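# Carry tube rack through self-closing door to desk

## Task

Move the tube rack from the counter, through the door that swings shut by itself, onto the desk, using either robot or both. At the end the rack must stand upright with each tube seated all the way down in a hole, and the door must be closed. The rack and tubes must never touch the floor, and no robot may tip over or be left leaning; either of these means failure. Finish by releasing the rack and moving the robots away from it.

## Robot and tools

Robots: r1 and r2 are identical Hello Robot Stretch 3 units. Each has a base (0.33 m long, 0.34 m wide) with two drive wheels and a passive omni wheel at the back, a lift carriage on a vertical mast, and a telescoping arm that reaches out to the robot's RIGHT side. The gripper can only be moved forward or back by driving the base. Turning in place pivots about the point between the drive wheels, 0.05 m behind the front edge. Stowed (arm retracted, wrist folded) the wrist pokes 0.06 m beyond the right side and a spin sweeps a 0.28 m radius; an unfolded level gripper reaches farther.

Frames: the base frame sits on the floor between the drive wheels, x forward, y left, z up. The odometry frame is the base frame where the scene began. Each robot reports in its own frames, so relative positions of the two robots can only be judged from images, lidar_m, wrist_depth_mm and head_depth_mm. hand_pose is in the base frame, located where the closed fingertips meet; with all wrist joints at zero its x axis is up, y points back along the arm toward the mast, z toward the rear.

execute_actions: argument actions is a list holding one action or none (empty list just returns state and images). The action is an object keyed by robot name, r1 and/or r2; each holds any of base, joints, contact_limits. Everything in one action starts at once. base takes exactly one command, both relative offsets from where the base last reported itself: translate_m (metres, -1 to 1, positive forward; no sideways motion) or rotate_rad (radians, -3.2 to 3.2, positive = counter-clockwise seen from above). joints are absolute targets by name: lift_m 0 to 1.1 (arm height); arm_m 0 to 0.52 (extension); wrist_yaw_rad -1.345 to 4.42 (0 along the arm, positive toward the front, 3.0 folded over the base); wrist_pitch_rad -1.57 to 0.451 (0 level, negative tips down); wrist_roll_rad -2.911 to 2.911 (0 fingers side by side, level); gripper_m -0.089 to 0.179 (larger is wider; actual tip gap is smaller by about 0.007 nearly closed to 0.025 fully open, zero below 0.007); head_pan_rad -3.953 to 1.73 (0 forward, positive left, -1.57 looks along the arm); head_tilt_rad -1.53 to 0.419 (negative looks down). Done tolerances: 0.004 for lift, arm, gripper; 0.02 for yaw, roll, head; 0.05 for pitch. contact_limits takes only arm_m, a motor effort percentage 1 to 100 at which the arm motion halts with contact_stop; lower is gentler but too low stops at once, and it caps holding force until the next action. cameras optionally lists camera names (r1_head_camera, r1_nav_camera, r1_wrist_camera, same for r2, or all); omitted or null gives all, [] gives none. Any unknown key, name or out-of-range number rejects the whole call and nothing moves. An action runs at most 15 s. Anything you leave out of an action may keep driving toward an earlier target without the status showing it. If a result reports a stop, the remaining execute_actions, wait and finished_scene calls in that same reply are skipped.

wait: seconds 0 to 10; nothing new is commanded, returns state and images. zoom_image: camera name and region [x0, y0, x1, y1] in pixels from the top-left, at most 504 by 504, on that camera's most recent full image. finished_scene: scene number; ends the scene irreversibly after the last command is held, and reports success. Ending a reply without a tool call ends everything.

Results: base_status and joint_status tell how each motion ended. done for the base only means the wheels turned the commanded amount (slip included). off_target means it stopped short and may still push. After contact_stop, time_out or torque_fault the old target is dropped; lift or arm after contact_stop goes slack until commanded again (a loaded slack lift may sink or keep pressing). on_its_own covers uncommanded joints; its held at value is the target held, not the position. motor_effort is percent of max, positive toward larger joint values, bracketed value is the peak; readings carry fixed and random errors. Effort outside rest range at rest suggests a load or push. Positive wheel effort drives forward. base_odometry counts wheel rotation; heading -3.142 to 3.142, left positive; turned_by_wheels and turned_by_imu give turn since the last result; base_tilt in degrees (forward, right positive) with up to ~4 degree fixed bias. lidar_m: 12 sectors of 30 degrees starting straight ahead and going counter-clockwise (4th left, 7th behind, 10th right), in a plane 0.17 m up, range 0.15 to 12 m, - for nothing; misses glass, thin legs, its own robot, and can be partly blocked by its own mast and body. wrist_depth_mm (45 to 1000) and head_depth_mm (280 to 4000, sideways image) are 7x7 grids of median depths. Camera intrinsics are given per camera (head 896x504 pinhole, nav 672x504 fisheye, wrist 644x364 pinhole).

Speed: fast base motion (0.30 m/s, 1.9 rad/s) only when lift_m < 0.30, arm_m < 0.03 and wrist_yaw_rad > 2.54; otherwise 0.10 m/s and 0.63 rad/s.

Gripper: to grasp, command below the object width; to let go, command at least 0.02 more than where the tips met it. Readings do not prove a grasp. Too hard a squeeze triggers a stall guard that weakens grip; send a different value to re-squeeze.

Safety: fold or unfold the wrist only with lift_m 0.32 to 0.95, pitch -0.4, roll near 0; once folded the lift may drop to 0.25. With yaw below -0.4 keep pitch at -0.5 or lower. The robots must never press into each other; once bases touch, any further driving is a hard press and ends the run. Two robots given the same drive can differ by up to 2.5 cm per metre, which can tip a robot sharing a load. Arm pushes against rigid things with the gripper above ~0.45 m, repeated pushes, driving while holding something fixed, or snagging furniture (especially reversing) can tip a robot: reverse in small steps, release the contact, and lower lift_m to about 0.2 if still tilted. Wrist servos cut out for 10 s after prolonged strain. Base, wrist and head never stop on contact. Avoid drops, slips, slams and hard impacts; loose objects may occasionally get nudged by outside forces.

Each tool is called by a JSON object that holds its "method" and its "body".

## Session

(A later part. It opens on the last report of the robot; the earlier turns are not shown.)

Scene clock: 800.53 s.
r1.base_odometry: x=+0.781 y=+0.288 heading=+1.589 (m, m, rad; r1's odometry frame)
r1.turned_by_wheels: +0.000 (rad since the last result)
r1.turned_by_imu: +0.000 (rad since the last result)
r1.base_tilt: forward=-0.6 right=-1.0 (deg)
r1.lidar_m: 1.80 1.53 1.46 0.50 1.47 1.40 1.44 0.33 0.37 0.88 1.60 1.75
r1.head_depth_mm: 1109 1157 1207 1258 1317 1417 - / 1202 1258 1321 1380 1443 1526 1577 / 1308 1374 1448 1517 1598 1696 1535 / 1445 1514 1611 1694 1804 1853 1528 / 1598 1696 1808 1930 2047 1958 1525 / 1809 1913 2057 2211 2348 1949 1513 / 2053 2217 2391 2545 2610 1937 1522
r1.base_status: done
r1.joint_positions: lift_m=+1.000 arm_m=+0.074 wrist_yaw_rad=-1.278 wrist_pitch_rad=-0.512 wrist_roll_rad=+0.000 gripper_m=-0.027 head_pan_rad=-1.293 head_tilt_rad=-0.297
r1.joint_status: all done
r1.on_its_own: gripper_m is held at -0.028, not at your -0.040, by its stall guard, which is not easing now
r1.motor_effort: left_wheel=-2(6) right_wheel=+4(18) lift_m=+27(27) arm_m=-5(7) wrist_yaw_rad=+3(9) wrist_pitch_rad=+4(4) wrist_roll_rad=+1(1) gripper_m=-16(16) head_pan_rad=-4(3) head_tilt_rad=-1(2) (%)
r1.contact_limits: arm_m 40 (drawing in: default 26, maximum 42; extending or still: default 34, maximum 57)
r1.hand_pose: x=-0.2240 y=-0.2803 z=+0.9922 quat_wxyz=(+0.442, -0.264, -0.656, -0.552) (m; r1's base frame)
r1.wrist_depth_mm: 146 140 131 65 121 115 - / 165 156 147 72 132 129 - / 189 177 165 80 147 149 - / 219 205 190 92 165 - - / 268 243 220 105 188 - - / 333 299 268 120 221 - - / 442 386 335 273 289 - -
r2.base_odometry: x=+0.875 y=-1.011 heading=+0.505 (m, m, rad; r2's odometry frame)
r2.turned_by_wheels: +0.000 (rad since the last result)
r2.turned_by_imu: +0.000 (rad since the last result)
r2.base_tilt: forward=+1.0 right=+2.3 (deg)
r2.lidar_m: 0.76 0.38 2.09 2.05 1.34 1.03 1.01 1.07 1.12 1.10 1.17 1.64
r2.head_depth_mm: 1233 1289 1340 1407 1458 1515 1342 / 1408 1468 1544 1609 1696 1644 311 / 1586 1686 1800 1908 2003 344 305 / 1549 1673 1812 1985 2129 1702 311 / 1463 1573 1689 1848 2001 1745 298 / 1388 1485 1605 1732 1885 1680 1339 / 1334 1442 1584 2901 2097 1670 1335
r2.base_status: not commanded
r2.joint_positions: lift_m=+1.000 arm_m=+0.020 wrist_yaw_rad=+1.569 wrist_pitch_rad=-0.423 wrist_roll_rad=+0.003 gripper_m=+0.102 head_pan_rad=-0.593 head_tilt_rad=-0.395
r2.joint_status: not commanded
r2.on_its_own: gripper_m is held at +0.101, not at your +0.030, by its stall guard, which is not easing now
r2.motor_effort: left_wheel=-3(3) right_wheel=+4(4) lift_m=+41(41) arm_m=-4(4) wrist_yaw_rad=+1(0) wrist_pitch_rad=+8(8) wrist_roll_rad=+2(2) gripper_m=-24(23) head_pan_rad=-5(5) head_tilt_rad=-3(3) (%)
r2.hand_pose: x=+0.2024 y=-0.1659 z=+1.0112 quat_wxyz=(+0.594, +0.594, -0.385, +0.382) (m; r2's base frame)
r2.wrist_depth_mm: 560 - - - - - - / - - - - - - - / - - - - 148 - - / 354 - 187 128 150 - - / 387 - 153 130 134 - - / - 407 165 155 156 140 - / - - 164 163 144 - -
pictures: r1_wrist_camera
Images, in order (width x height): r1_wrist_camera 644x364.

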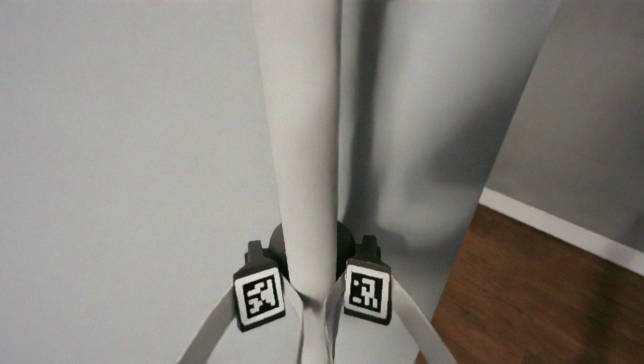

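Going smoothly. Continuing to open.

{"method": "execute_actions", "body": {"actions": [{"r1": {"base": {"translate_m": 0.076}, "joints": {"arm_m": 0.080, "wrist_yaw_rad": -1.275}, "contact_limits": {"arm_m": 40}}}], "cameras": []}}

{"method": "execute_actions", "body": {"actions": [{"r1": {"base": {"translate_m": 0.075}, "joints": {"arm_m": 0.094, "wrist_yaw_rad": -1.275}, "contact_limits": {"arm_m": 40}}}], "cameras": []}}

{"method": "execute_actions", "body": {"actions": [{"r1": {"base": {"translate_m": 0.074}, "joints": {"arm_m": 0.113, "wrist_yaw_rad": -1.275}, "contact_limits": {"arm_m": 40}}}], "cameras": ["r1_wrist_camera", "r1_nav_camera", "r2_nav_camera"]}}

Scene clock: 811.27 s.
r1.base_odometry: x=+0.779 y=+0.364 heading=+1.589 (m, m, rad; r1's odometry frame)
r1.turned_by_wheels: +0.000 (rad since the last result)
r1.turned_by_imu: +0.001 (rad since the last result)
r1.base_tilt: forward=-0.6 right=-1.0 (deg)
r1.lidar_m: 1.73 1.49 1.42 0.52 0.52 1.47 1.51 0.32 0.37 1.09 1.66 1.68
r1.head_depth_mm: 1142 1195 1238 1295 1364 1459 - / 1243 1296 1352 1421 1495 1576 1608 / 1355 1423 1486 1570 1651 1750 1528 / 1489 1562 1656 1755 1855 1884 1530 / 1654 1756 1870 1998 2130 1955 1516 / 1852 1975 2136 2288 2426 1949 1514 / 2118 2254 2371 2515 2585 1932 1510
r1.base_status: done
r1.joint_positions: lift_m=+1.000 arm_m=+0.080 wrist_yaw_rad=-1.287 wrist_pitch_rad=-0.511 wrist_roll_rad=+0.001 gripper_m=-0.027 head_pan_rad=-1.293 head_tilt_rad=-0.297
r1.joint_status: all done
r1.on_its_own: gripper_m is held at -0.028, not at your -0.040, by its stall guard, which is not easing now; wrist_yaw_rad is at rest, and its effort (+14) is outside its rest range (-12 to +12)
r1.motor_effort: left_wheel=-3(3) right_wheel=+5(21) lift_m=+27(26) arm_m=+4(5) wrist_yaw_rad=+14(23) wrist_pitch_rad=+3(4) wrist_roll_rad=+1(1) gripper_m=-16(17) head_pan_rad=-4(4) head_tilt_rad=-2(1) (%)
r1.contact_limits: arm_m 40 (drawing in: default 26, maximum 42; extending or still: default 34, maximum 57)
r1.hand_pose: x=-0.2247 y=-0.2838 z=+0.9924 quat_wxyz=(+0.440, -0.268, -0.655, -0.554) (m; r1's base frame)
r1.wrist_depth_mm: 157 147 136 65 119 112 - / 180 165 152 72 130 122 - / 208 189 172 81 145 139 - / 244 220 196 92 163 - - / 304 263 230 105 184 - - / 394 328 285 120 208 - - / 567 437 360 267 277 - -
r2.base_odometry: x=+0.875 y=-1.011 heading=+0.505 (m, m, rad; r2's odometry frame)
r2.turned_by_wheels: +0.000 (rad since the last result)
r2.turned_by_imu: +0.001 (rad since the last result)
r2.base_tilt: forward=+1.0 right=+2.3 (deg)
r2.lidar_m: 0.74 0.39 2.09 2.05 1.34 1.03 1.01 1.07 1.13 1.10 1.17 1.64
r2.head_depth_mm: 1240 1286 1341 1396 1465 1520 1334 / 1403 1461 1541 1614 1696 1629 311 / 1590 1689 1802 1905 2005 344 305 / 1544 1670 1824 1982 2131 1696 311 / 1461 1576 1707 1847 1999 1742 299 / 1389 1490 1603 1732 1898 1673 1338 / 1321 1441 1585 2893 2116 1669 1337
r2.base_status: not commanded
r2.joint_positions: lift_m=+1.000 arm_m=+0.020 wrist_yaw_rad=+1.569 wrist_pitch_rad=-0.423 wrist_roll_rad=+0.003 gripper_m=+0.102 head_pan_rad=-0.593 head_tilt_rad=-0.395
r2.joint_status: not commanded
r2.on_its_own: gripper_m is held at +0.101, not at your +0.030, by its stall guard, which is not easing now
r2.motor_effort: left_wheel=-4(3) right_wheel=+4(4) lift_m=+41(41) arm_m=-4(4) wrist_yaw_rad=+2(2) wrist_pitch_rad=+8(8) wrist_roll_rad=+2(2) gripper_m=-23(23) head_pan_rad=-4(4) head_tilt_rad=-3(3) (%)
r2.hand_pose: x=+0.2024 y=-0.1659 z=+1.0112 quat_wxyz=(+0.594, +0.594, -0.385, +0.382) (m; r2's base frame)
r2.wrist_depth_mm: 570 - - - - - - / - 782 - - - - - / - - - - 147 - - / - - 187 128 150 - - / - - 153 130 135 - - / - - 166 156 155 140 - / 439 - 163 164 144 - -
pictures: none
No camera images: the call's "cameras" was empty. Leave "cameras" out to get every camera's image.

Scene clock: 813.23 s.
r1.base_odometry: x=+0.778 y=+0.439 heading=+1.588 (m, m, rad; r1's odometry frame)
r1.turned_by_wheels: +0.000 (rad since the last result)
r1.turned_by_imu: -0.016 (rad since the last result)
r1.base_tilt: forward=-0.7 right=-1.1 (deg)
r1.lidar_m: 1.66 1.47 1.39 0.53 1.62 1.54 1.58 0.32 0.37 1.26 1.67 1.62
r1.head_depth_mm: 1169 1214 1266 1324 1393 1482 - / 1259 1322 1379 1452 1521 1605 - / 1370 1442 1510 1593 1683 1757 1529 / 1500 1582 1679 1778 1877 1879 1530 / 1662 1763 1872 1996 2132 1947 1526 / 1870 1990 2127 2273 2425 1937 1522 / 2099 2231 2332 2482 2538 1930 1512
r1.base_status: done
r1.joint_positions: lift_m=+1.000 arm_m=+0.094 wrist_yaw_rad=-1.313 wrist_pitch_rad=-0.508 wrist_roll_rad=+0.002 gripper_m=-0.027 head_pan_rad=-1.293 head_tilt_rad=-0.297
r1.joint_status: wrist_yaw_rad off_target (ended at -1.313, target -1.275); the others done
r1.on_its_own: wrist_yaw_rad is held at -1.316, not at your -1.275, by its stall guard, which is not easing now; gripper_m is held at -0.028, not at your -0.040, by its stall guard, which is not easing now
r1.motor_effort: left_wheel=-1(9) right_wheel=+5(23) lift_m=+26(26) arm_m=+3(9) wrist_yaw_rad=-4(50) wrist_pitch_rad=+3(3) wrist_roll_rad=+0(1) gripper_m=-16(19) head_pan_rad=-5(4) head_tilt_rad=-1(2) (%)
r1.contact_limits: arm_m 40 (drawing in: default 26, maximum 42; extending or still: default 34, maximum 57)
r1.hand_pose: x=-0.2266 y=-0.2926 z=+0.9930 quat_wxyz=(+0.433, -0.277, -0.651, -0.559) (m; r1's base frame)
r1.wrist_depth_mm: 163 150 138 65 119 111 - / 186 169 154 72 130 121 - / 214 194 174 81 144 136 - / 260 226 200 93 161 160 - / 323 273 235 106 182 - - / 421 341 292 121 206 - - / 627 468 369 266 270 - -
r2.base_odometry: x=+0.875 y=-1.011 heading=+0.505 (m, m, rad; r2's odometry frame)
r2.turned_by_wheels: +0.000 (rad since the last result)
r2.turned_by_imu: +0.000 (rad since the last result)
r2.base_tilt: forward=+1.0 right=+2.3 (deg)
r2.lidar_m: 1.69 0.40 0.41 2.05 1.34 1.03 1.01 1.07 1.12 1.10 1.16 1.64
r2.head_depth_mm: 1238 1290 1344 1397 1462 1518 1341 / 1416 1470 1538 1614 1695 1642 311 / 1594 1708 1796 1907 1985 344 305 / 1545 1678 1829 1977 2128 1698 311 / 1467 1574 1690 1850 2004 1746 299 / 1391 1487 1599 1738 1886 1682 1334 / 1326 1444 1579 2908 2120 1663 1337
r2.base_status: not commanded
r2.joint_positions: lift_m=+1.000 arm_m=+0.020 wrist_yaw_rad=+1.569 wrist_pitch_rad=-0.423 wrist_roll_rad=+0.003 gripper_m=+0.102 head_pan_rad=-0.593 head_tilt_rad=-0.395
r2.joint_status: not commanded
r2.on_its_own: gripper_m is held at +0.101, not at your +0.030, by its stall guard, which is not easing now
r2.motor_effort: left_wheel=-3(4) right_wheel=+4(4) lift_m=+41(41) arm_m=-5(5) wrist_yaw_rad=+3(2) wrist_pitch_rad=+8(8) wrist_roll_rad=+2(3) gripper_m=-23(24) head_pan_rad=-5(4) head_tilt_rad=-3(3) (%)
r2.hand_pose: x=+0.2024 y=-0.1659 z=+1.0112 quat_wxyz=(+0.594, +0.594, -0.385, +0.382) (m; r2's base frame)
r2.wrist_depth_mm: - 751 - - - - - / - 721 - - - - - / - - - - 147 - - / - - 186 128 150 - - / - - 152 130 135 - - / - - 165 155 155 140 - / - - 163 163 144 - -
pictures: none
No camera images: the call's "cameras" was empty. Leave "cameras" out to get every camera's image.

Scene clock: 815.27 s.
r1.base_odometry: x=+0.777 y=+0.513 heading=+1.588 (m, m, rad; r1's odometry frame)
r1.turned_by_wheels: +0.000 (rad since the last result)
r1.turned_by_imu: -0.056 (rad since the last result)
r1.base_tilt: forward=-0.6 right=-1.0 (deg)
r1.lidar_m: 1.58 1.46 1.36 0.55 0.54 1.59 1.62 0.34 0.37 1.27 1.62 1.56
r1.head_depth_mm: 1160 1210 1265 1321 1398 - - / 1245 1299 1364 1427 1501 1584 - / 1345 1403 1483 1566 1651 1745 1532 / 1460 1529 1620 1708 1829 1882 1525 / 1599 1686 1799 1899 2035 1948 1522 / 1759 1874 2017 2155 2297 1951 1517 / 1975 2112 2292 2416 2514 1937 1520
r1.base_status: done
r1.joint_positions: lift_m=+1.000 arm_m=+0.113 wrist_yaw_rad=-1.320 wrist_pitch_rad=-0.506 wrist_roll_rad=+0.003 gripper_m=-0.027 head_pan_rad=-1.293 head_tilt_rad=-0.297
r1.joint_status: wrist_yaw_rad off_target (ended at -1.320, target -1.275); the others done
r1.on_its_own: wrist_yaw_rad is held at -1.322, not at your -1.275, by its stall guard, which is not easing now; gripper_m is held at -0.028, not at your -0.040, by its stall guard, which is not easing now
r1.motor_effort: left_wheel=-1(11) right_wheel=+5(22) lift_m=+27(26) arm_m=+4(11) wrist_yaw_rad=-2(66) wrist_pitch_rad=+2(3) wrist_roll_rad=+0(1) gripper_m=-16(20) head_pan_rad=-4(4) head_tilt_rad=-1(1) (%)
r1.contact_limits: arm_m 40 (drawing in: default 26, maximum 42; extending or still: default 34, maximum 57)
r1.hand_pose: x=-0.2272 y=-0.3101 z=+0.9934 quat_wxyz=(+0.431, -0.280, -0.650, -0.560) (m; r1's base frame)
r1.wrist_depth_mm: 161 149 137 66 119 111 - / 183 168 152 73 130 121 - / 211 191 173 81 144 138 - / 251 224 199 93 162 - - / 313 269 234 106 184 - - / 404 336 288 121 207 - - / 601 447 362 261 270 - -
r2.base_odometry: x=+0.875 y=-1.011 heading=+0.505 (m, m, rad; r2's odometry frame)
r2.turned_by_wheels: +0.000 (rad since the last result)
r2.turned_by_imu: +0.000 (rad since the last result)
r2.base_tilt: forward=+1.1 right=+2.2 (deg)
r2.lidar_m: 1.69 0.74 0.43 2.04 1.34 1.03 1.01 1.07 1.12 1.10 1.17 1.65
r2.head_depth_mm: 1240 1288 1346 1399 1456 1522 1343 / 1412 1471 1537 1609 1704 1639 311 / 1590 1699 1800 1906 1995 344 305 / 1547 1678 1809 1987 2137 1711 311 / 1462 1576 1708 1846 1995 1744 299 / 1388 1482 1607 1742 1898 1681 1345 / 1333 1438 1583 2905 2125 1669 1335
r2.base_status: not commanded
r2.joint_positions: lift_m=+1.000 arm_m=+0.020 wrist_yaw_rad=+1.569 wrist_pitch_rad=-0.423 wrist_roll_rad=+0.003 gripper_m=+0.102 head_pan_rad=-0.593 head_tilt_rad=-0.395
r2.joint_status: not commanded
r2.on_its_own: gripper_m is held at +0.101, not at your +0.030, by its stall guard, which is not easing now
r2.motor_effort: left_wheel=-4(3) right_wheel=+4(4) lift_m=+41(41) arm_m=-5(5) wrist_yaw_rad=+2(1) wrist_pitch_rad=+8(8) wrist_roll_rad=+3(2) gripper_m=-22(23) head_pan_rad=-4(5) head_tilt_rad=-3(3) (%)
r2.hand_pose: x=+0.2024 y=-0.1659 z=+1.0112 quat_wxyz=(+0.594, +0.594, -0.385, +0.382) (m; r2's base frame)
r2.wrist_depth_mm: 610 853 - - - - - / - 781 - - - - - / - 836 - - 147 - - / - 921 188 128 150 - - / - - 152 131 134 - - / - - 165 156 155 140 - / - - 164 164 145 - -
pictures: r1_nav_camera (sideways: a quarter turn counterclockwise sets it upright), r1_wrist_camera, r2_nav_camera (sideways: a quarter turn counterclockwise sets it upright)
Images, in order (width x height): r1_nav_camera 672x504, r1_wrist_camera 644x364, r2_nav_camera 672x504.

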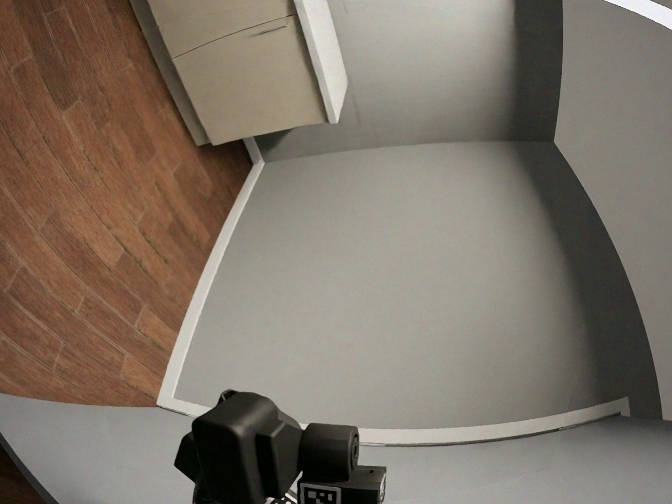

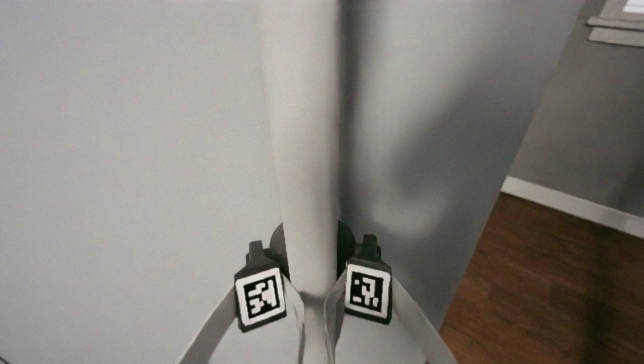

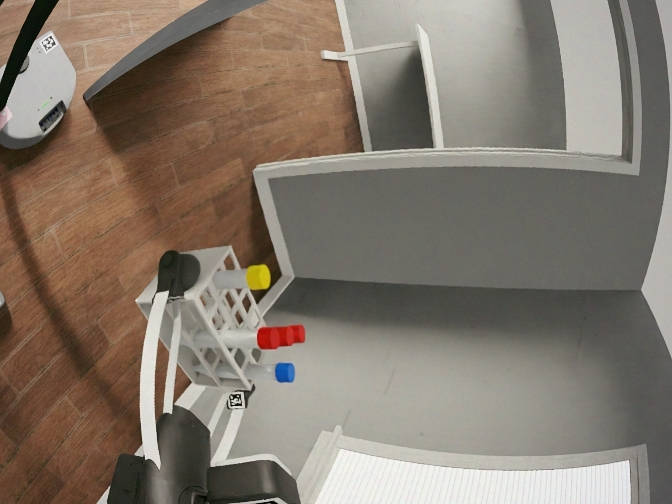

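{"method": "execute_actions", "body": {"actions": [{"r2": {"base": {"translate_m": 0.45}, "joints": {"head_pan_rad": 0.0, "head_tilt_rad": -0.5}}}], "cameras": ["r2_nav_camera", "r2_head_camera"]}}

Scene clock: 843.07 s.
r1.base_odometry: x=+0.777 y=+0.513 heading=+1.588 (m, m, rad; r1's odometry frame)
r1.turned_by_wheels: +0.000 (rad since the last result)
r1.turned_by_imu: +0.001 (rad since the last result)
r1.base_tilt: forward=-0.6 right=-1.0 (deg)
r1.lidar_m: 1.58 1.46 1.36 1.38 1.72 0.31 0.44 0.34 0.37 1.27 1.63 1.56
r1.head_depth_mm: 1159 1212 1266 1320 1402 - - / 1246 1308 1367 1429 1506 1585 - / 1343 1413 1487 1562 1649 1746 1533 / 1459 1547 1623 1729 1834 1886 1533 / 1595 1691 1804 1908 2047 1953 1524 / 1769 1878 2008 2156 2306 1949 1515 / 1964 2098 2260 2442 2525 1938 1513
r1.base_status: not commanded
r1.joint_positions: lift_m=+1.000 arm_m=+0.113 wrist_yaw_rad=-1.320 wrist_pitch_rad=-0.506 wrist_roll_rad=+0.003 gripper_m=-0.027 head_pan_rad=-1.293 head_tilt_rad=-0.297
r1.joint_status: not commanded
r1.on_its_own: wrist_yaw_rad is held at -1.322, not at your -1.275, by its stall guard, which is not easing now; gripper_m is held at -0.028, not at your -0.040, by its stall guard, which is not easing now
r1.motor_effort: left_wheel=-1(1) right_wheel=+5(5) lift_m=+26(27) arm_m=+4(4) wrist_yaw_rad=-2(2) wrist_pitch_rad=+2(2) wrist_roll_rad=-1(1) gripper_m=-17(16) head_pan_rad=-4(4) head_tilt_rad=-1(1) (%)
r1.hand_pose: x=-0.2272 y=-0.3101 z=+0.9934 quat_wxyz=(+0.431, -0.280, -0.650, -0.560) (m; r1's base frame)
r1.wrist_depth_mm: 160 149 137 66 119 111 385 / 183 168 153 72 131 121 - / 211 192 172 81 144 138 - / 252 223 199 93 162 - - / 312 269 233 106 184 - - / 410 336 287 121 207 - - / 591 444 361 260 271 - -
r2.base_odometry: x=+1.269 y=-0.793 heading=+0.505 (m, m, rad; r2's odometry frame)
r2.turned_by_wheels: +0.000 (rad since the last result)
r2.turned_by_imu: +0.003 (rad since the last result)
r2.base_tilt: forward=+1.0 right=+2.3 (deg)
r2.lidar_m: 2.91 0.39 0.36 0.44 1.93 1.49 1.46 1.50 1.15 1.13 1.21 1.22
r2.head_depth_mm: 2730 2919 3175 1274 1380 1523 - / 2765 2917 3329 2822 2014 1539 1297 / 2757 2958 3359 2812 2007 1558 1268 / 2806 2982 3374 2756 1994 1542 1274 / 2837 3066 3384 2766 1977 1545 1267 / 2852 3112 3431 2722 1963 1536 1258 / 2874 3176 3440 2720 1810 1436 1196
r2.base_status: done
r2.joint_positions: lift_m=+1.000 arm_m=+0.020 wrist_yaw_rad=+1.569 wrist_pitch_rad=-0.423 wrist_roll_rad=+0.003 gripper_m=+0.102 head_pan_rad=-0.007 head_tilt_rad=-0.494
r2.joint_status: all done
r2.on_its_own: gripper_m is held at +0.101, not at your +0.030, by its stall guard, which is not easing now
r2.motor_effort: left_wheel=-4(4) right_wheel=+4(10) lift_m=+41(41) arm_m=-4(5) wrist_yaw_rad=+2(0) wrist_pitch_rad=+8(8) wrist_roll_rad=+2(2) gripper_m=-23(23) head_pan_rad=+4(46) head_tilt_rad=-4(19) (%)
r2.hand_pose: x=+0.2024 y=-0.1659 z=+1.0112 quat_wxyz=(+0.594, +0.594, -0.385, +0.382) (m; r2's base frame)
r2.wrist_depth_mm: 657 - - - - 923 905 / 631 - - - - 965 971 / 599 - - - 147 - - / 586 - 187 128 150 - - / 558 894 153 130 135 - - / 554 703 166 157 154 140 - / 517 958 163 163 144 - -
pictures: r2_head_camera (sideways: a quarter turn clockwise sets it upright), r2_nav_camera (sideways: a quarter turn counterclockwise sets it upright)
Images, in order (width x height): r2_head_camera 896x504, r2_nav_camera 672x504.

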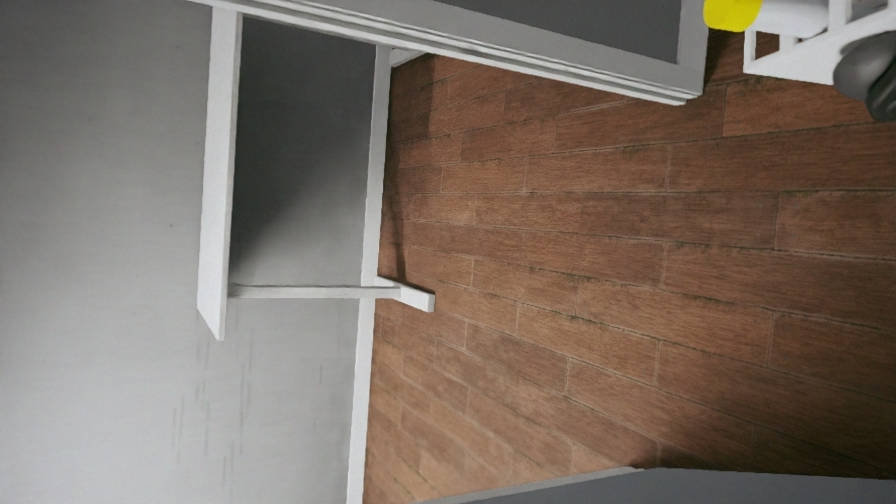

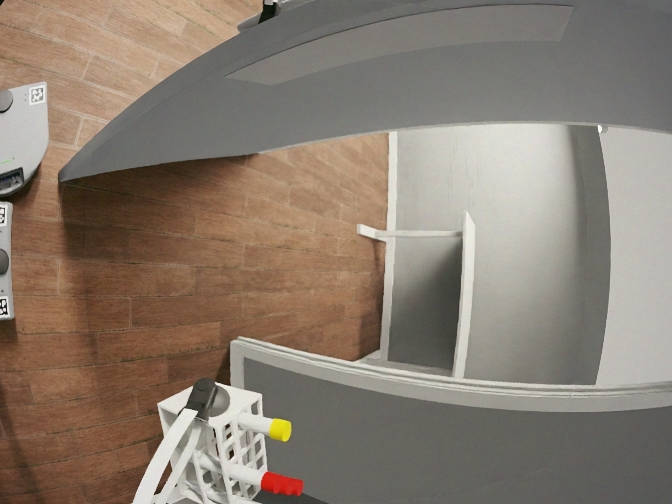

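{"method": "execute_actions", "body": {"actions": [{"r2": {"base": {"translate_m": 0.3}}}], "cameras": ["r2_nav_camera"]}}

Scene clock: 894.20 s.
r1.base_odometry: x=+0.777 y=+0.513 heading=+1.588 (m, m, rad; r1's odometry frame)
r1.turned_by_wheels: +0.000 (rad since the last result)
r1.turned_by_imu: +0.001 (rad since the last result)
r1.base_tilt: forward=-0.7 right=-1.1 (deg)
r1.lidar_m: 1.58 1.46 1.36 1.38 1.72 1.59 1.61 0.34 0.37 1.27 1.63 1.56
r1.head_depth_mm: 1160 1207 1258 1322 1395 - - / 1245 1304 1367 1433 1509 1586 - / 1343 1406 1482 1563 1653 1742 1531 / 1461 1541 1616 1718 1839 1868 1517 / 1599 1684 1794 1907 2042 1946 1521 / 1758 1865 2003 2154 2320 1955 1513 / 1962 2111 2274 2422 2541 1932 1508
r1.base_status: not commanded
r1.joint_positions: lift_m=+1.000 arm_m=+0.113 wrist_yaw_rad=-1.320 wrist_pitch_rad=-0.506 wrist_roll_rad=+0.003 gripper_m=-0.027 head_pan_rad=-1.293 head_tilt_rad=-0.297
r1.joint_status: not commanded
r1.on_its_own: wrist_yaw_rad is held at -1.322, not at your -1.275, by its stall guard, which is not easing now; gripper_m is held at -0.028, not at your -0.040, by its stall guard, which is not easing now
r1.motor_effort: left_wheel=-1(1) right_wheel=+5(5) lift_m=+26(27) arm_m=+4(4) wrist_yaw_rad=-2(2) wrist_pitch_rad=+2(2) wrist_roll_rad=-1(1) gripper_m=-16(16) head_pan_rad=-3(4) head_tilt_rad=-2(2) (%)
r1.hand_pose: x=-0.2272 y=-0.3101 z=+0.9934 quat_wxyz=(+0.431, -0.280, -0.650, -0.560) (m; r1's base frame)
r1.wrist_depth_mm: 161 149 137 66 119 111 - / 182 168 153 73 130 122 - / 211 193 173 81 145 138 - / 251 224 199 93 162 300 - / 313 269 234 106 184 - - / 406 336 286 121 207 - - / 595 448 362 262 270 - -
r2.base_odometry: x=+1.532 y=-0.648 heading=+0.505 (m, m, rad; r2's odometry frame)
r2.turned_by_wheels: +0.000 (rad since the last result)
r2.turned_by_imu: +0.002 (rad since the last result)
r2.base_tilt: forward=+1.0 right=+2.3 (deg)
r2.lidar_m: 2.60 0.55 0.31 0.27 0.56 0.57 1.76 1.53 1.18 1.16 1.15 0.94
r2.head_depth_mm: 2477 2621 2969 2721 1946 1191 - / 2505 2639 3003 2841 2002 1576 1300 / 2524 2675 3030 2799 2010 1565 1277 / 2550 2733 3093 2770 1993 1555 1268 / 2562 2770 3034 2750 1973 1542 1265 / 2577 2826 3139 2741 1957 1530 1258 / 2625 2864 3172 2690 1946 1522 1258
r2.base_status: done
r2.joint_positions: lift_m=+1.000 arm_m=+0.020 wrist_yaw_rad=+1.569 wrist_pitch_rad=-0.423 wrist_roll_rad=+0.003 gripper_m=+0.102 head_pan_rad=-0.007 head_tilt_rad=-0.494
r2.joint_status: not commanded
r2.on_its_own: gripper_m is held at +0.101, not at your +0.030, by its stall guard, which is not easing now
r2.motor_effort: left_wheel=-4(4) right_wheel=+4(10) lift_m=+41(41) arm_m=-5(4) wrist_yaw_rad=+3(2) wrist_pitch_rad=+8(8) wrist_roll_rad=+2(3) gripper_m=-23(22) head_pan_rad=+4(4) head_tilt_rad=-4(4) (%)
r2.hand_pose: x=+0.2024 y=-0.1659 z=+1.0112 quat_wxyz=(+0.594, +0.594, -0.385, +0.382) (m; r2's base frame)
r2.wrist_depth_mm: 825 - - - - 669 644 / 762 - - - - 711 698 / 761 - - - 147 735 767 / 724 - 188 128 149 838 829 / 689 - 152 131 134 915 876 / 671 835 164 156 156 140 - / 621 - 163 164 144 - -
pictures: r2_nav_camera (sideways: a quarter turn counterclockwise sets it upright)
Images, in order (width x height): r2_nav_camera 672x504.

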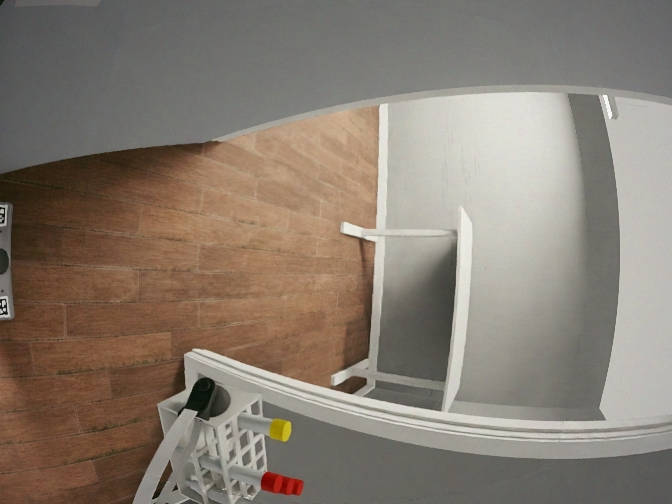

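{"method": "execute_actions", "body": {"actions": [{"r2": {"base": {"translate_m": 0.12}}}], "cameras": []}}

{"method": "execute_actions", "body": {"actions": [{"r2": {"base": {"rotate_rad": 0.3}}}], "cameras": ["r2_nav_camera"]}}

Scene clock: 900.50 s.
r1.base_odometry: x=+0.777 y=+0.513 heading=+1.588 (m, m, rad; r1's odometry frame)
r1.turned_by_wheels: +0.000 (rad since the last result)
r1.turned_by_imu: +0.001 (rad since the last result)
r1.base_tilt: forward=-0.6 right=-1.1 (deg)
r1.lidar_m: 1.58 1.47 1.36 1.38 1.71 1.60 1.62 0.34 0.37 1.27 1.63 1.56
r1.head_depth_mm: 1159 1209 1266 1321 1404 - - / 1240 1303 1364 1430 1514 1584 - / 1343 1414 1481 1564 1657 1743 1527 / 1462 1535 1616 1724 1825 1878 1527 / 1598 1686 1796 1907 2047 1944 1518 / 1767 1881 2004 2160 2300 1936 1518 / 1971 2120 2285 2426 2513 1940 1505
r1.base_status: not commanded
r1.joint_positions: lift_m=+1.000 arm_m=+0.113 wrist_yaw_rad=-1.320 wrist_pitch_rad=-0.506 wrist_roll_rad=+0.003 gripper_m=-0.027 head_pan_rad=-1.293 head_tilt_rad=-0.297
r1.joint_status: not commanded
r1.on_its_own: wrist_yaw_rad is held at -1.322, not at your -1.275, by its stall guard, which is not easing now; gripper_m is held at -0.028, not at your -0.040, by its stall guard, which is not easing now
r1.motor_effort: left_wheel=-1(1) right_wheel=+5(5) lift_m=+26(27) arm_m=+4(4) wrist_yaw_rad=-2(2) wrist_pitch_rad=+2(2) wrist_roll_rad=+0(1) gripper_m=-16(16) head_pan_rad=-4(4) head_tilt_rad=-1(1) (%)
r1.hand_pose: x=-0.2272 y=-0.3101 z=+0.9934 quat_wxyz=(+0.431, -0.280, -0.650, -0.560) (m; r1's base frame)
r1.wrist_depth_mm: 160 149 137 66 119 111 - / 183 168 153 73 130 121 - / 211 192 173 81 145 138 - / 251 223 199 93 162 - - / 312 270 233 106 183 - - / 410 337 288 121 208 - - / 591 444 359 263 270 - -
r2.base_odometry: x=+1.637 y=-0.590 heading=+0.504 (m, m, rad; r2's odometry frame)
r2.turned_by_wheels: +0.000 (rad since the last result)
r2.turned_by_imu: +0.001 (rad since the last result)
r2.base_tilt: forward=+1.1 right=+2.3 (deg)
r2.lidar_m: 2.48 0.61 0.35 0.30 0.30 0.64 1.88 1.54 1.19 1.17 0.99 0.84
r2.head_depth_mm: 2357 2525 2832 2699 2029 1574 - / 2402 2558 2887 2832 2006 1570 1296 / 2414 2582 2931 2844 2001 1554 1275 / 2439 2607 2906 2757 1986 1556 1268 / 2456 2638 2944 2691 1976 1544 1264 / 2487 2707 3028 2741 1970 1529 1260 / 2488 2737 3017 2677 1955 1526 1252
r2.base_status: done
r2.joint_positions: lift_m=+1.000 arm_m=+0.020 wrist_yaw_rad=+1.569 wrist_pitch_rad=-0.423 wrist_roll_rad=+0.003 gripper_m=+0.102 head_pan_rad=-0.007 head_tilt_rad=-0.494
r2.joint_status: not commanded
r2.on_its_own: gripper_m is held at +0.101, not at your +0.030, by its stall guard, which is not easing now
r2.motor_effort: left_wheel=-3(4) right_wheel=+3(10) lift_m=+41(41) arm_m=-5(4) wrist_yaw_rad=+2(3) wrist_pitch_rad=+8(8) wrist_roll_rad=+2(3) gripper_m=-22(23) head_pan_rad=+4(4) head_tilt_rad=-4(4) (%)
r2.hand_pose: x=+0.2024 y=-0.1659 z=+1.0112 quat_wxyz=(+0.594, +0.594, -0.385, +0.382) (m; r2's base frame)
r2.wrist_depth_mm: - - - - - 569 549 / 833 - - - - 597 586 / 795 - - - 147 635 641 / 765 - 187 127 149 711 687 / 720 - 153 130 134 768 775 / 708 895 165 156 154 140 838 / 667 - 163 163 144 - 936
pictures: none
No camera images: the call's "cameras" was empty. Leave "cameras" out to get every camera's image.

Scene clock: 902.17 s.
r1.base_odometry: x=+0.777 y=+0.513 heading=+1.588 (m, m, rad; r1's odometry frame)
r1.turned_by_wheels: +0.000 (rad since the last result)
r1.turned_by_imu: +0.000 (rad since the last result)
r1.base_tilt: forward=-0.6 right=-1.1 (deg)
r1.lidar_m: 1.58 1.47 1.36 1.38 1.72 1.60 1.62 0.34 0.37 1.27 1.63 1.56
r1.head_depth_mm: 1162 1211 1266 1322 1392 - - / 1248 1300 1366 1423 1505 1597 - / 1345 1410 1483 1565 1650 1744 1533 / 1458 1542 1623 1718 1827 1884 1527 / 1598 1690 1798 1914 2052 1956 1528 / 1769 1885 2005 2154 2310 1944 1517 / 1968 2115 2274 2429 2513 1947 1509
r1.base_status: not commanded
r1.joint_positions: lift_m=+1.000 arm_m=+0.113 wrist_yaw_rad=-1.320 wrist_pitch_rad=-0.506 wrist_roll_rad=+0.003 gripper_m=-0.027 head_pan_rad=-1.293 head_tilt_rad=-0.297
r1.joint_status: not commanded
r1.on_its_own: wrist_yaw_rad is held at -1.322, not at your -1.275, by its stall guard, which is not easing now; gripper_m is held at -0.028, not at your -0.040, by its stall guard, which is not easing now
r1.motor_effort: left_wheel=-1(1) right_wheel=+5(5) lift_m=+26(27) arm_m=+4(4) wrist_yaw_rad=-2(2) wrist_pitch_rad=+2(2) wrist_roll_rad=-1(1) gripper_m=-16(16) head_pan_rad=-4(5) head_tilt_rad=-1(2) (%)
r1.hand_pose: x=-0.2272 y=-0.3101 z=+0.9934 quat_wxyz=(+0.431, -0.280, -0.650, -0.560) (m; r1's base frame)
r1.wrist_depth_mm: 161 149 137 66 119 111 - / 183 168 153 73 130 122 - / 211 192 173 81 145 138 - / 251 224 198 93 162 - - / 315 268 233 106 184 - - / 404 336 287 121 207 - - / 601 449 363 263 270 - -
r2.base_odometry: x=+1.637 y=-0.590 heading=+0.804 (m, m, rad; r2's odometry frame)
r2.turned_by_wheels: +0.300 (rad since the last result)
r2.turned_by_imu: +0.298 (rad since the last result)
r2.base_tilt: forward=+1.0 right=+2.3 (deg)
r2.lidar_m: 1.06 0.41 0.31 0.30 0.32 1.88 1.89 1.28 1.17 1.18 0.84 2.59
r2.head_depth_mm: 2348 2484 2753 2842 2037 1632 - / 2441 2575 2833 2671 2013 1561 1300 / 2515 2729 2998 2801 1994 1558 1273 / 2621 2882 3174 2753 1986 1551 1263 / 2752 3023 3291 2755 1977 1535 1262 / 2840 3131 3407 2458 1296 1339 1221 / 758 767 789 814 841 867 895
r2.base_status: done
r2.joint_positions: lift_m=+1.000 arm_m=+0.020 wrist_yaw_rad=+1.569 wrist_pitch_rad=-0.423 wrist_roll_rad=+0.003 gripper_m=+0.102 head_pan_rad=-0.007 head_tilt_rad=-0.494
r2.joint_status: not commanded
r2.on_its_own: gripper_m is held at +0.101, not at your +0.030, by its stall guard, which is not easing now
r2.motor_effort: left_wheel=-3(9) right_wheel=+4(9) lift_m=+41(41) arm_m=-4(5) wrist_yaw_rad=+1(2) wrist_pitch_rad=+8(8) wrist_roll_rad=+2(2) gripper_m=-23(23) head_pan_rad=+4(4) head_tilt_rad=-4(4) (%)
r2.hand_pose: x=+0.2024 y=-0.1659 z=+1.0112 quat_wxyz=(+0.594, +0.594, -0.385, +0.382) (m; r2's base frame)
r2.wrist_depth_mm: 499 692 - - - - - / 506 727 - - - - - / 509 713 - - 148 - - / 507 724 187 128 151 - 560 / 519 702 152 130 134 - 576 / 513 616 165 157 154 140 631 / 506 779 163 163 144 788 695
pictures: r2_nav_camera (sideways: a quarter turn counterclockwise sets it upright)
Images, in order (width x height): r2_nav_camera 672x504.

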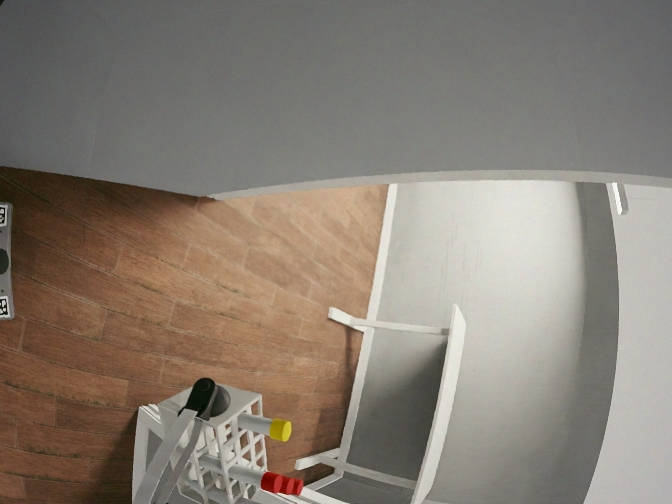

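{"method": "execute_actions", "body": {"actions": [{"r2": {"base": {"translate_m": 0.25}}}], "cameras": ["r2_nav_camera"]}}

Scene clock: 911.70 s.
r1.base_odometry: x=+0.777 y=+0.513 heading=+1.588 (m, m, rad; r1's odometry frame)
r1.turned_by_wheels: +0.000 (rad since the last result)
r1.turned_by_imu: +0.001 (rad since the last result)
r1.base_tilt: forward=-0.6 right=-1.1 (deg)
r1.lidar_m: 1.58 1.47 1.36 1.38 1.71 1.60 1.62 0.34 0.37 1.27 1.63 1.56
r1.head_depth_mm: 1163 1208 1264 1325 1395 - - / 1246 1304 1372 1431 1497 1592 - / 1344 1407 1485 1564 1649 1737 1532 / 1460 1533 1625 1727 1822 1875 1523 / 1593 1691 1795 1912 2041 1951 1523 / 1770 1859 2011 2151 2322 1941 1524 / 1961 2108 2267 2429 2518 1928 1521
r1.base_status: not commanded
r1.joint_positions: lift_m=+1.000 arm_m=+0.113 wrist_yaw_rad=-1.320 wrist_pitch_rad=-0.506 wrist_roll_rad=+0.003 gripper_m=-0.027 head_pan_rad=-1.293 head_tilt_rad=-0.297
r1.joint_status: not commanded
r1.on_its_own: wrist_yaw_rad is held at -1.322, not at your -1.275, by its stall guard, which is not easing now; gripper_m is held at -0.028, not at your -0.040, by its stall guard, which is not easing now
r1.motor_effort: left_wheel=-1(1) right_wheel=+5(5) lift_m=+26(27) arm_m=+4(4) wrist_yaw_rad=-2(2) wrist_pitch_rad=+2(2) wrist_roll_rad=-1(0) gripper_m=-16(16) head_pan_rad=-4(4) head_tilt_rad=-1(1) (%)
r1.hand_pose: x=-0.2272 y=-0.3101 z=+0.9934 quat_wxyz=(+0.431, -0.280, -0.650, -0.560) (m; r1's base frame)
r1.wrist_depth_mm: 161 149 137 66 119 112 - / 183 168 153 73 130 122 - / 212 193 173 81 144 138 - / 252 222 199 93 161 - - / 314 270 232 106 184 - - / 406 337 286 121 207 - - / 593 446 362 262 271 - -
r2.base_odometry: x=+1.810 y=-0.410 heading=+0.804 (m, m, rad; r2's odometry frame)
r2.turned_by_wheels: +0.000 (rad since the last result)
r2.turned_by_imu: +0.002 (rad since the last result)
r2.base_tilt: forward=+1.0 right=+2.2 (deg)
r2.lidar_m: 2.24 0.40 0.30 0.29 0.31 0.43 2.12 1.37 1.26 0.87 0.70 2.24
r2.head_depth_mm: 2142 2294 2516 2671 2024 1632 - / 2229 2392 2594 2691 2025 1564 1292 / 2305 2509 2727 2812 1998 1563 1275 / 2391 2622 2872 2761 1991 1546 1267 / 2535 2773 3027 2743 1974 1540 1258 / 2616 2882 3216 2734 1954 1495 1220 / 2724 2949 3177 810 837 838 866
r2.base_status: done
r2.joint_positions: lift_m=+1.000 arm_m=+0.020 wrist_yaw_rad=+1.569 wrist_pitch_rad=-0.423 wrist_roll_rad=+0.003 gripper_m=+0.102 head_pan_rad=-0.007 head_tilt_rad=-0.494
r2.joint_status: not commanded
r2.on_its_own: gripper_m is held at +0.101, not at your +0.030, by its stall guard, which is not easing now
r2.motor_effort: left_wheel=-3(5) right_wheel=+4(11) lift_m=+41(41) arm_m=-4(4) wrist_yaw_rad=+3(2) wrist_pitch_rad=+8(8) wrist_roll_rad=+2(2) gripper_m=-23(23) head_pan_rad=+4(4) head_tilt_rad=-4(4) (%)
r2.hand_pose: x=+0.2024 y=-0.1659 z=+1.0112 quat_wxyz=(+0.594, +0.594, -0.385, +0.382) (m; r2's base frame)
r2.wrist_depth_mm: 488 - - - - - - / 493 703 - - - - - / 496 719 - - 148 - - / 498 728 187 127 151 - - / 498 676 152 130 135 - - / 507 608 165 155 155 140 - / 496 790 163 163 144 - -
pictures: r2_nav_camera (sideways: a quarter turn counterclockwise sets it upright)
Images, in order (width x height): r2_nav_camera 672x504.

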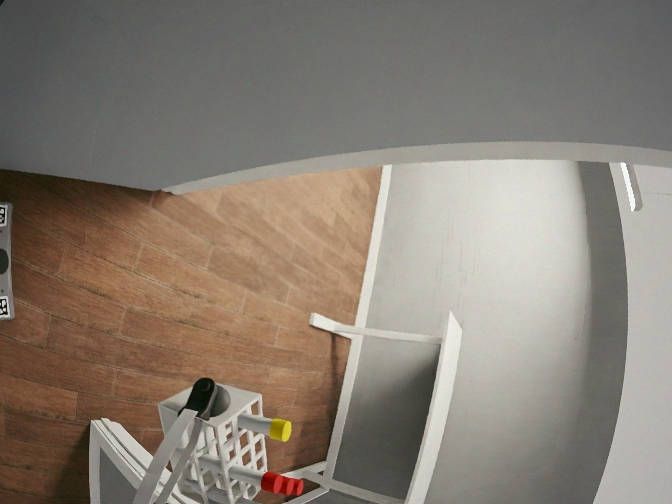

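{"method": "execute_actions", "body": {"actions": [{"r2": {"base": {"translate_m": 0.3}}}], "cameras": []}}

Scene clock: 919.47 s.
r1.base_odometry: x=+0.777 y=+0.513 heading=+1.588 (m, m, rad; r1's odometry frame)
r1.turned_by_wheels: +0.000 (rad since the last result)
r1.turned_by_imu: +0.001 (rad since the last result)
r1.base_tilt: forward=-0.6 right=-1.1 (deg)
r1.lidar_m: 1.58 1.47 1.36 1.38 1.72 1.59 1.62 0.34 0.37 1.27 1.63 1.56
r1.head_depth_mm: 1159 1208 1265 1323 1396 - - / 1241 1305 1366 1432 1501 1590 - / 1345 1407 1483 1569 1655 1745 1528 / 1464 1541 1622 1714 1822 1889 1524 / 1592 1688 1796 1910 2054 1957 1521 / 1761 1876 2000 2151 2309 1944 1513 / 1964 2086 2259 2430 2548 1931 1508
r1.base_status: not commanded
r1.joint_positions: lift_m=+1.000 arm_m=+0.113 wrist_yaw_rad=-1.320 wrist_pitch_rad=-0.506 wrist_roll_rad=+0.003 gripper_m=-0.027 head_pan_rad=-1.293 head_tilt_rad=-0.297
r1.joint_status: not commanded
r1.on_its_own: wrist_yaw_rad is held at -1.322, not at your -1.275, by its stall guard, which is not easing now; gripper_m is held at -0.028, not at your -0.040, by its stall guard, which is not easing now
r1.motor_effort: left_wheel=-1(1) right_wheel=+5(5) lift_m=+26(27) arm_m=+4(4) wrist_yaw_rad=-2(2) wrist_pitch_rad=+2(2) wrist_roll_rad=-1(1) gripper_m=-16(16) head_pan_rad=-4(4) head_tilt_rad=-2(2) (%)
r1.hand_pose: x=-0.2272 y=-0.3101 z=+0.9934 quat_wxyz=(+0.431, -0.280, -0.650, -0.560) (m; r1's base frame)
r1.wrist_depth_mm: 161 149 137 66 119 111 - / 182 167 153 73 130 122 - / 210 192 173 81 145 138 - / 251 224 198 93 162 - - / 312 269 234 106 184 - - / 406 335 287 121 207 - - / 605 448 361 260 271 - -
r2.base_odometry: x=+2.018 y=-0.194 heading=+0.804 (m, m, rad; r2's odometry frame)
r2.turned_by_wheels: +0.000 (rad since the last result)
r2.turned_by_imu: +0.002 (rad since the last result)
r2.base_tilt: forward=+1.0 right=+2.3 (deg)
r2.lidar_m: 2.40 0.39 0.29 0.28 0.30 0.42 2.30 1.50 1.37 0.64 1.72 1.95
r2.head_depth_mm: 1911 2066 1903 2433 2014 1621 - / 1981 2166 2333 2504 2010 1565 1298 / 2081 2238 2433 2625 2001 1558 1279 / 2158 2342 2583 2718 1993 1547 1267 / 2248 2466 2715 2714 1965 1541 1267 / 2348 2570 2863 2696 1949 1528 1260 / 2454 2712 3014 2685 1963 1521 1220
r2.base_status: done
r2.joint_positions: lift_m=+1.000 arm_m=+0.020 wrist_yaw_rad=+1.569 wrist_pitch_rad=-0.423 wrist_roll_rad=+0.003 gripper_m=+0.102 head_pan_rad=-0.007 head_tilt_rad=-0.494
r2.joint_status: not commanded
r2.on_its_own: gripper_m is held at +0.101, not at your +0.030, by its stall guard, which is not easing now
r2.motor_effort: left_wheel=-3(5) right_wheel=+4(11) lift_m=+41(41) arm_m=-4(4) wrist_yaw_rad=+2(0) wrist_pitch_rad=+8(8) wrist_roll_rad=+2(2) gripper_m=-23(23) head_pan_rad=+4(4) head_tilt_rad=-4(4) (%)
r2.hand_pose: x=+0.2024 y=-0.1659 z=+1.0112 quat_wxyz=(+0.594, +0.594, -0.385, +0.382) (m; r2's base frame)
r2.wrist_depth_mm: - - - - - - - / - - - - - - - / - - - - 148 - - / 506 - 188 128 150 - - / 497 - 152 130 134 - - / 513 589 165 156 155 140 - / 485 - 165 164 145 - -
pictures: none
No camera images: the call's "cameras" was empty. Leave "cameras" out to get every camera's image.

{"method": "execute_actions", "body": {"actions": [{"r2": {"base": {"translate_m": 0.35}}}], "cameras": ["r2_nav_camera"]}}

Scene clock: 926.70 s.
r1.base_odometry: x=+0.777 y=+0.513 heading=+1.588 (m, m, rad; r1's odometry frame)
r1.turned_by_wheels: +0.000 (rad since the last result)
r1.turned_by_imu: +0.001 (rad since the last result)
r1.base_tilt: forward=-0.7 right=-1.1 (deg)
r1.lidar_m: 1.58 1.47 1.36 1.38 1.71 1.60 1.61 0.34 0.37 1.27 1.63 1.56
r1.head_depth_mm: 1159 1207 1262 1321 1392 - - / 1242 1302 1371 1433 1505 1593 - / 1341 1411 1478 1560 1654 1744 1535 / 1452 1540 1629 1728 1833 1884 1532 / 1598 1694 1792 1899 2056 1948 1521 / 1755 1880 2001 2155 2300 1942 1518 / 1966 2102 2262 2419 2522 1931 1514
r1.base_status: not commanded
r1.joint_positions: lift_m=+1.000 arm_m=+0.113 wrist_yaw_rad=-1.320 wrist_pitch_rad=-0.506 wrist_roll_rad=+0.003 gripper_m=-0.027 head_pan_rad=-1.293 head_tilt_rad=-0.297
r1.joint_status: not commanded
r1.on_its_own: wrist_yaw_rad is held at -1.322, not at your -1.275, by its stall guard, which is not easing now; gripper_m is held at -0.028, not at your -0.040, by its stall guard, which is not easing now
r1.motor_effort: left_wheel=-1(1) right_wheel=+5(5) lift_m=+27(27) arm_m=+4(4) wrist_yaw_rad=-2(1) wrist_pitch_rad=+2(2) wrist_roll_rad=-1(1) gripper_m=-16(16) head_pan_rad=-4(3) head_tilt_rad=-1(2) (%)
r1.hand_pose: x=-0.2272 y=-0.3101 z=+0.9934 quat_wxyz=(+0.431, -0.280, -0.650, -0.560) (m; r1's base frame)
r1.wrist_depth_mm: 160 149 137 66 119 111 - / 182 168 153 73 130 121 - / 212 192 172 81 144 138 - / 252 224 198 93 162 - - / 312 268 233 106 183 - - / 406 338 287 121 207 - - / 594 450 361 261 270 - -
r2.base_odometry: x=+2.261 y=+0.058 heading=+0.804 (m, m, rad; r2's odometry frame)
r2.turned_by_wheels: +0.000 (rad since the last result)
r2.turned_by_imu: +0.003 (rad since the last result)
r2.base_tilt: forward=+1.0 right=+2.3 (deg)
r2.lidar_m: 2.07 2.47 0.29 0.27 0.28 0.40 2.51 1.64 0.71 1.51 1.88 1.61
r2.head_depth_mm: 1654 1773 1545 2061 1943 1624 - / 1704 1848 2018 2215 2017 1571 1300 / 1777 1927 2116 2339 2006 1553 1277 / 1848 2037 2223 2414 1989 1552 1270 / 1936 2108 2320 2520 1976 1545 1261 / 2022 2209 2450 2593 1971 1525 1259 / 2104 2344 2605 2685 1944 1517 1253
r2.base_status: done
r2.joint_positions: lift_m=+1.000 arm_m=+0.020 wrist_yaw_rad=+1.569 wrist_pitch_rad=-0.423 wrist_roll_rad=+0.003 gripper_m=+0.102 head_pan_rad=-0.007 head_tilt_rad=-0.494
r2.joint_status: not commanded
r2.on_its_own: gripper_m is held at +0.101, not at your +0.030, by its stall guard, which is not easing now
r2.motor_effort: left_wheel=-3(4) right_wheel=+4(8) lift_m=+41(41) arm_m=-4(4) wrist_yaw_rad=+2(1) wrist_pitch_rad=+8(8) wrist_roll_rad=+3(2) gripper_m=-22(23) head_pan_rad=+4(4) head_tilt_rad=-4(4) (%)
r2.hand_pose: x=+0.2024 y=-0.1659 z=+1.0112 quat_wxyz=(+0.594, +0.594, -0.385, +0.382) (m; r2's base frame)
r2.wrist_depth_mm: - - - - - - - / - - - - - - - / - - - - 147 - - / - - 187 127 151 - - / - - 152 130 134 - - / - - 165 156 154 140 - / - - 162 164 144 - -
pictures: r2_nav_camera (sideways: a quarter turn counterclockwise sets it upright)
Images, in order (width x height): r2_nav_camera 672x504.

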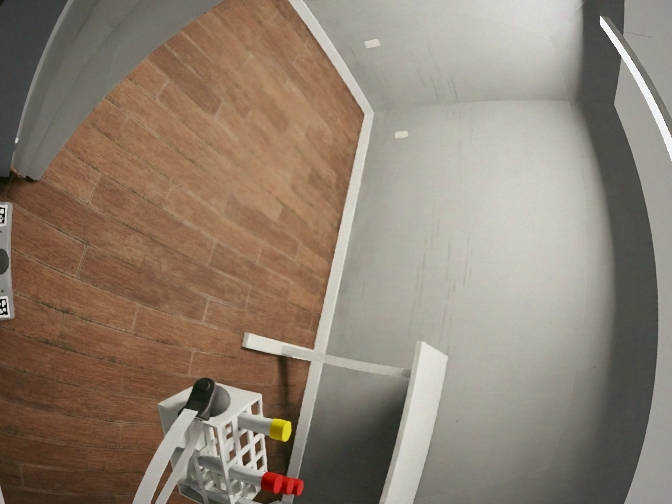

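{"method": "execute_actions", "body": {"actions": [{"r2": {"base": {"translate_m": 0.4}}}], "cameras": ["r2_nav_camera"]}}

Scene clock: 937.23 s.
r1.base_odometry: x=+0.777 y=+0.513 heading=+1.588 (m, m, rad; r1's odometry frame)
r1.turned_by_wheels: +0.000 (rad since the last result)
r1.turned_by_imu: +0.001 (rad since the last result)
r1.base_tilt: forward=-0.6 right=-1.1 (deg)
r1.lidar_m: 1.58 1.47 1.36 1.38 1.72 1.59 1.62 0.34 0.37 1.27 1.63 1.56
r1.head_depth_mm: 1156 1206 1262 1320 1391 - - / 1244 1302 1362 1435 1507 1588 - / 1344 1406 1486 1560 1658 1743 1534 / 1460 1535 1623 1710 1830 1888 1529 / 1593 1697 1809 1925 2044 1951 1522 / 1770 1866 2004 2154 2313 1944 1515 / 1976 2105 2266 2422 2525 1935 1510
r1.base_status: not commanded
r1.joint_positions: lift_m=+1.000 arm_m=+0.113 wrist_yaw_rad=-1.320 wrist_pitch_rad=-0.506 wrist_roll_rad=+0.003 gripper_m=-0.027 head_pan_rad=-1.293 head_tilt_rad=-0.297
r1.joint_status: not commanded
r1.on_its_own: wrist_yaw_rad is held at -1.322, not at your -1.275, by its stall guard, which is not easing now; gripper_m is held at -0.028, not at your -0.040, by its stall guard, which is not easing now
r1.motor_effort: left_wheel=-1(1) right_wheel=+5(5) lift_m=+27(27) arm_m=+4(4) wrist_yaw_rad=-2(2) wrist_pitch_rad=+2(2) wrist_roll_rad=-1(1) gripper_m=-16(16) head_pan_rad=-4(5) head_tilt_rad=-2(2) (%)
r1.hand_pose: x=-0.2272 y=-0.3101 z=+0.9934 quat_wxyz=(+0.431, -0.280, -0.650, -0.560) (m; r1's base frame)
r1.wrist_depth_mm: 160 149 137 66 119 112 - / 183 168 152 73 130 121 - / 212 192 173 81 144 137 - / 251 223 199 93 162 - - / 313 269 234 106 184 - - / 406 333 288 121 207 - - / 608 448 364 264 271 - -
r2.base_odometry: x=+2.539 y=+0.346 heading=+0.804 (m, m, rad; r2's odometry frame)
r2.turned_by_wheels: +0.000 (rad since the last result)
r2.turned_by_imu: +0.003 (rad since the last result)
r2.base_tilt: forward=+1.0 right=+2.3 (deg)
r2.lidar_m: 1.70 2.12 2.12 0.57 0.36 0.38 1.18 0.95 0.94 1.66 1.82 1.25
r2.head_depth_mm: 1342 1448 1558 1732 1825 1531 - / 1395 1510 1651 1806 1936 1568 1298 / 1447 1581 1724 1890 2006 1569 1274 / 1520 1641 1808 2006 1985 1550 1270 / 1575 1724 1910 2112 1958 1547 1260 / 1649 1811 2002 2271 1958 1529 1259 / 1723 1908 2117 2337 1947 1519 1255
r2.base_status: done
r2.joint_positions: lift_m=+1.000 arm_m=+0.020 wrist_yaw_rad=+1.569 wrist_pitch_rad=-0.423 wrist_roll_rad=+0.003 gripper_m=+0.102 head_pan_rad=-0.007 head_tilt_rad=-0.494
r2.joint_status: not commanded
r2.on_its_own: gripper_m is held at +0.101, not at your +0.030, by its stall guard, which is not easing now
r2.motor_effort: left_wheel=-3(5) right_wheel=+4(10) lift_m=+41(41) arm_m=-4(4) wrist_yaw_rad=+2(2) wrist_pitch_rad=+8(8) wrist_roll_rad=+3(2) gripper_m=-24(22) head_pan_rad=+4(4) head_tilt_rad=-4(5) (%)
r2.hand_pose: x=+0.2024 y=-0.1659 z=+1.0112 quat_wxyz=(+0.594, +0.594, -0.385, +0.382) (m; r2's base frame)
r2.wrist_depth_mm: - - - - - - - / - - - - - 734 711 / - - - - 148 - - / - - 187 128 151 - - / - - 153 130 135 - - / - - 165 156 155 140 - / - - 163 163 144 - -
pictures: r2_nav_camera (sideways: a quarter turn counterclockwise sets it upright)
Images, in order (width x height): r2_nav_camera 672x504.

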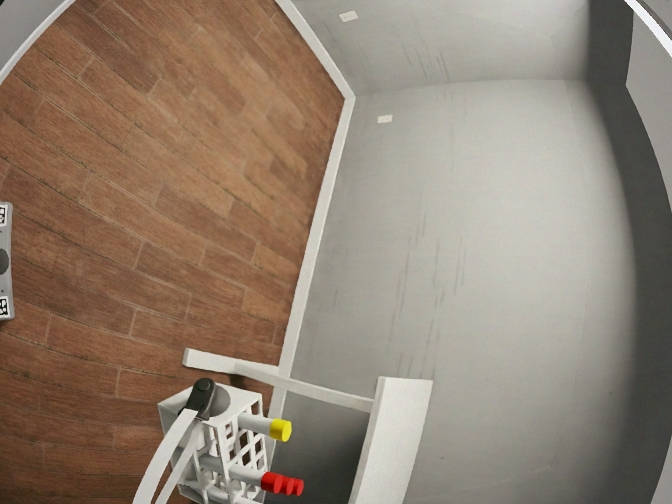

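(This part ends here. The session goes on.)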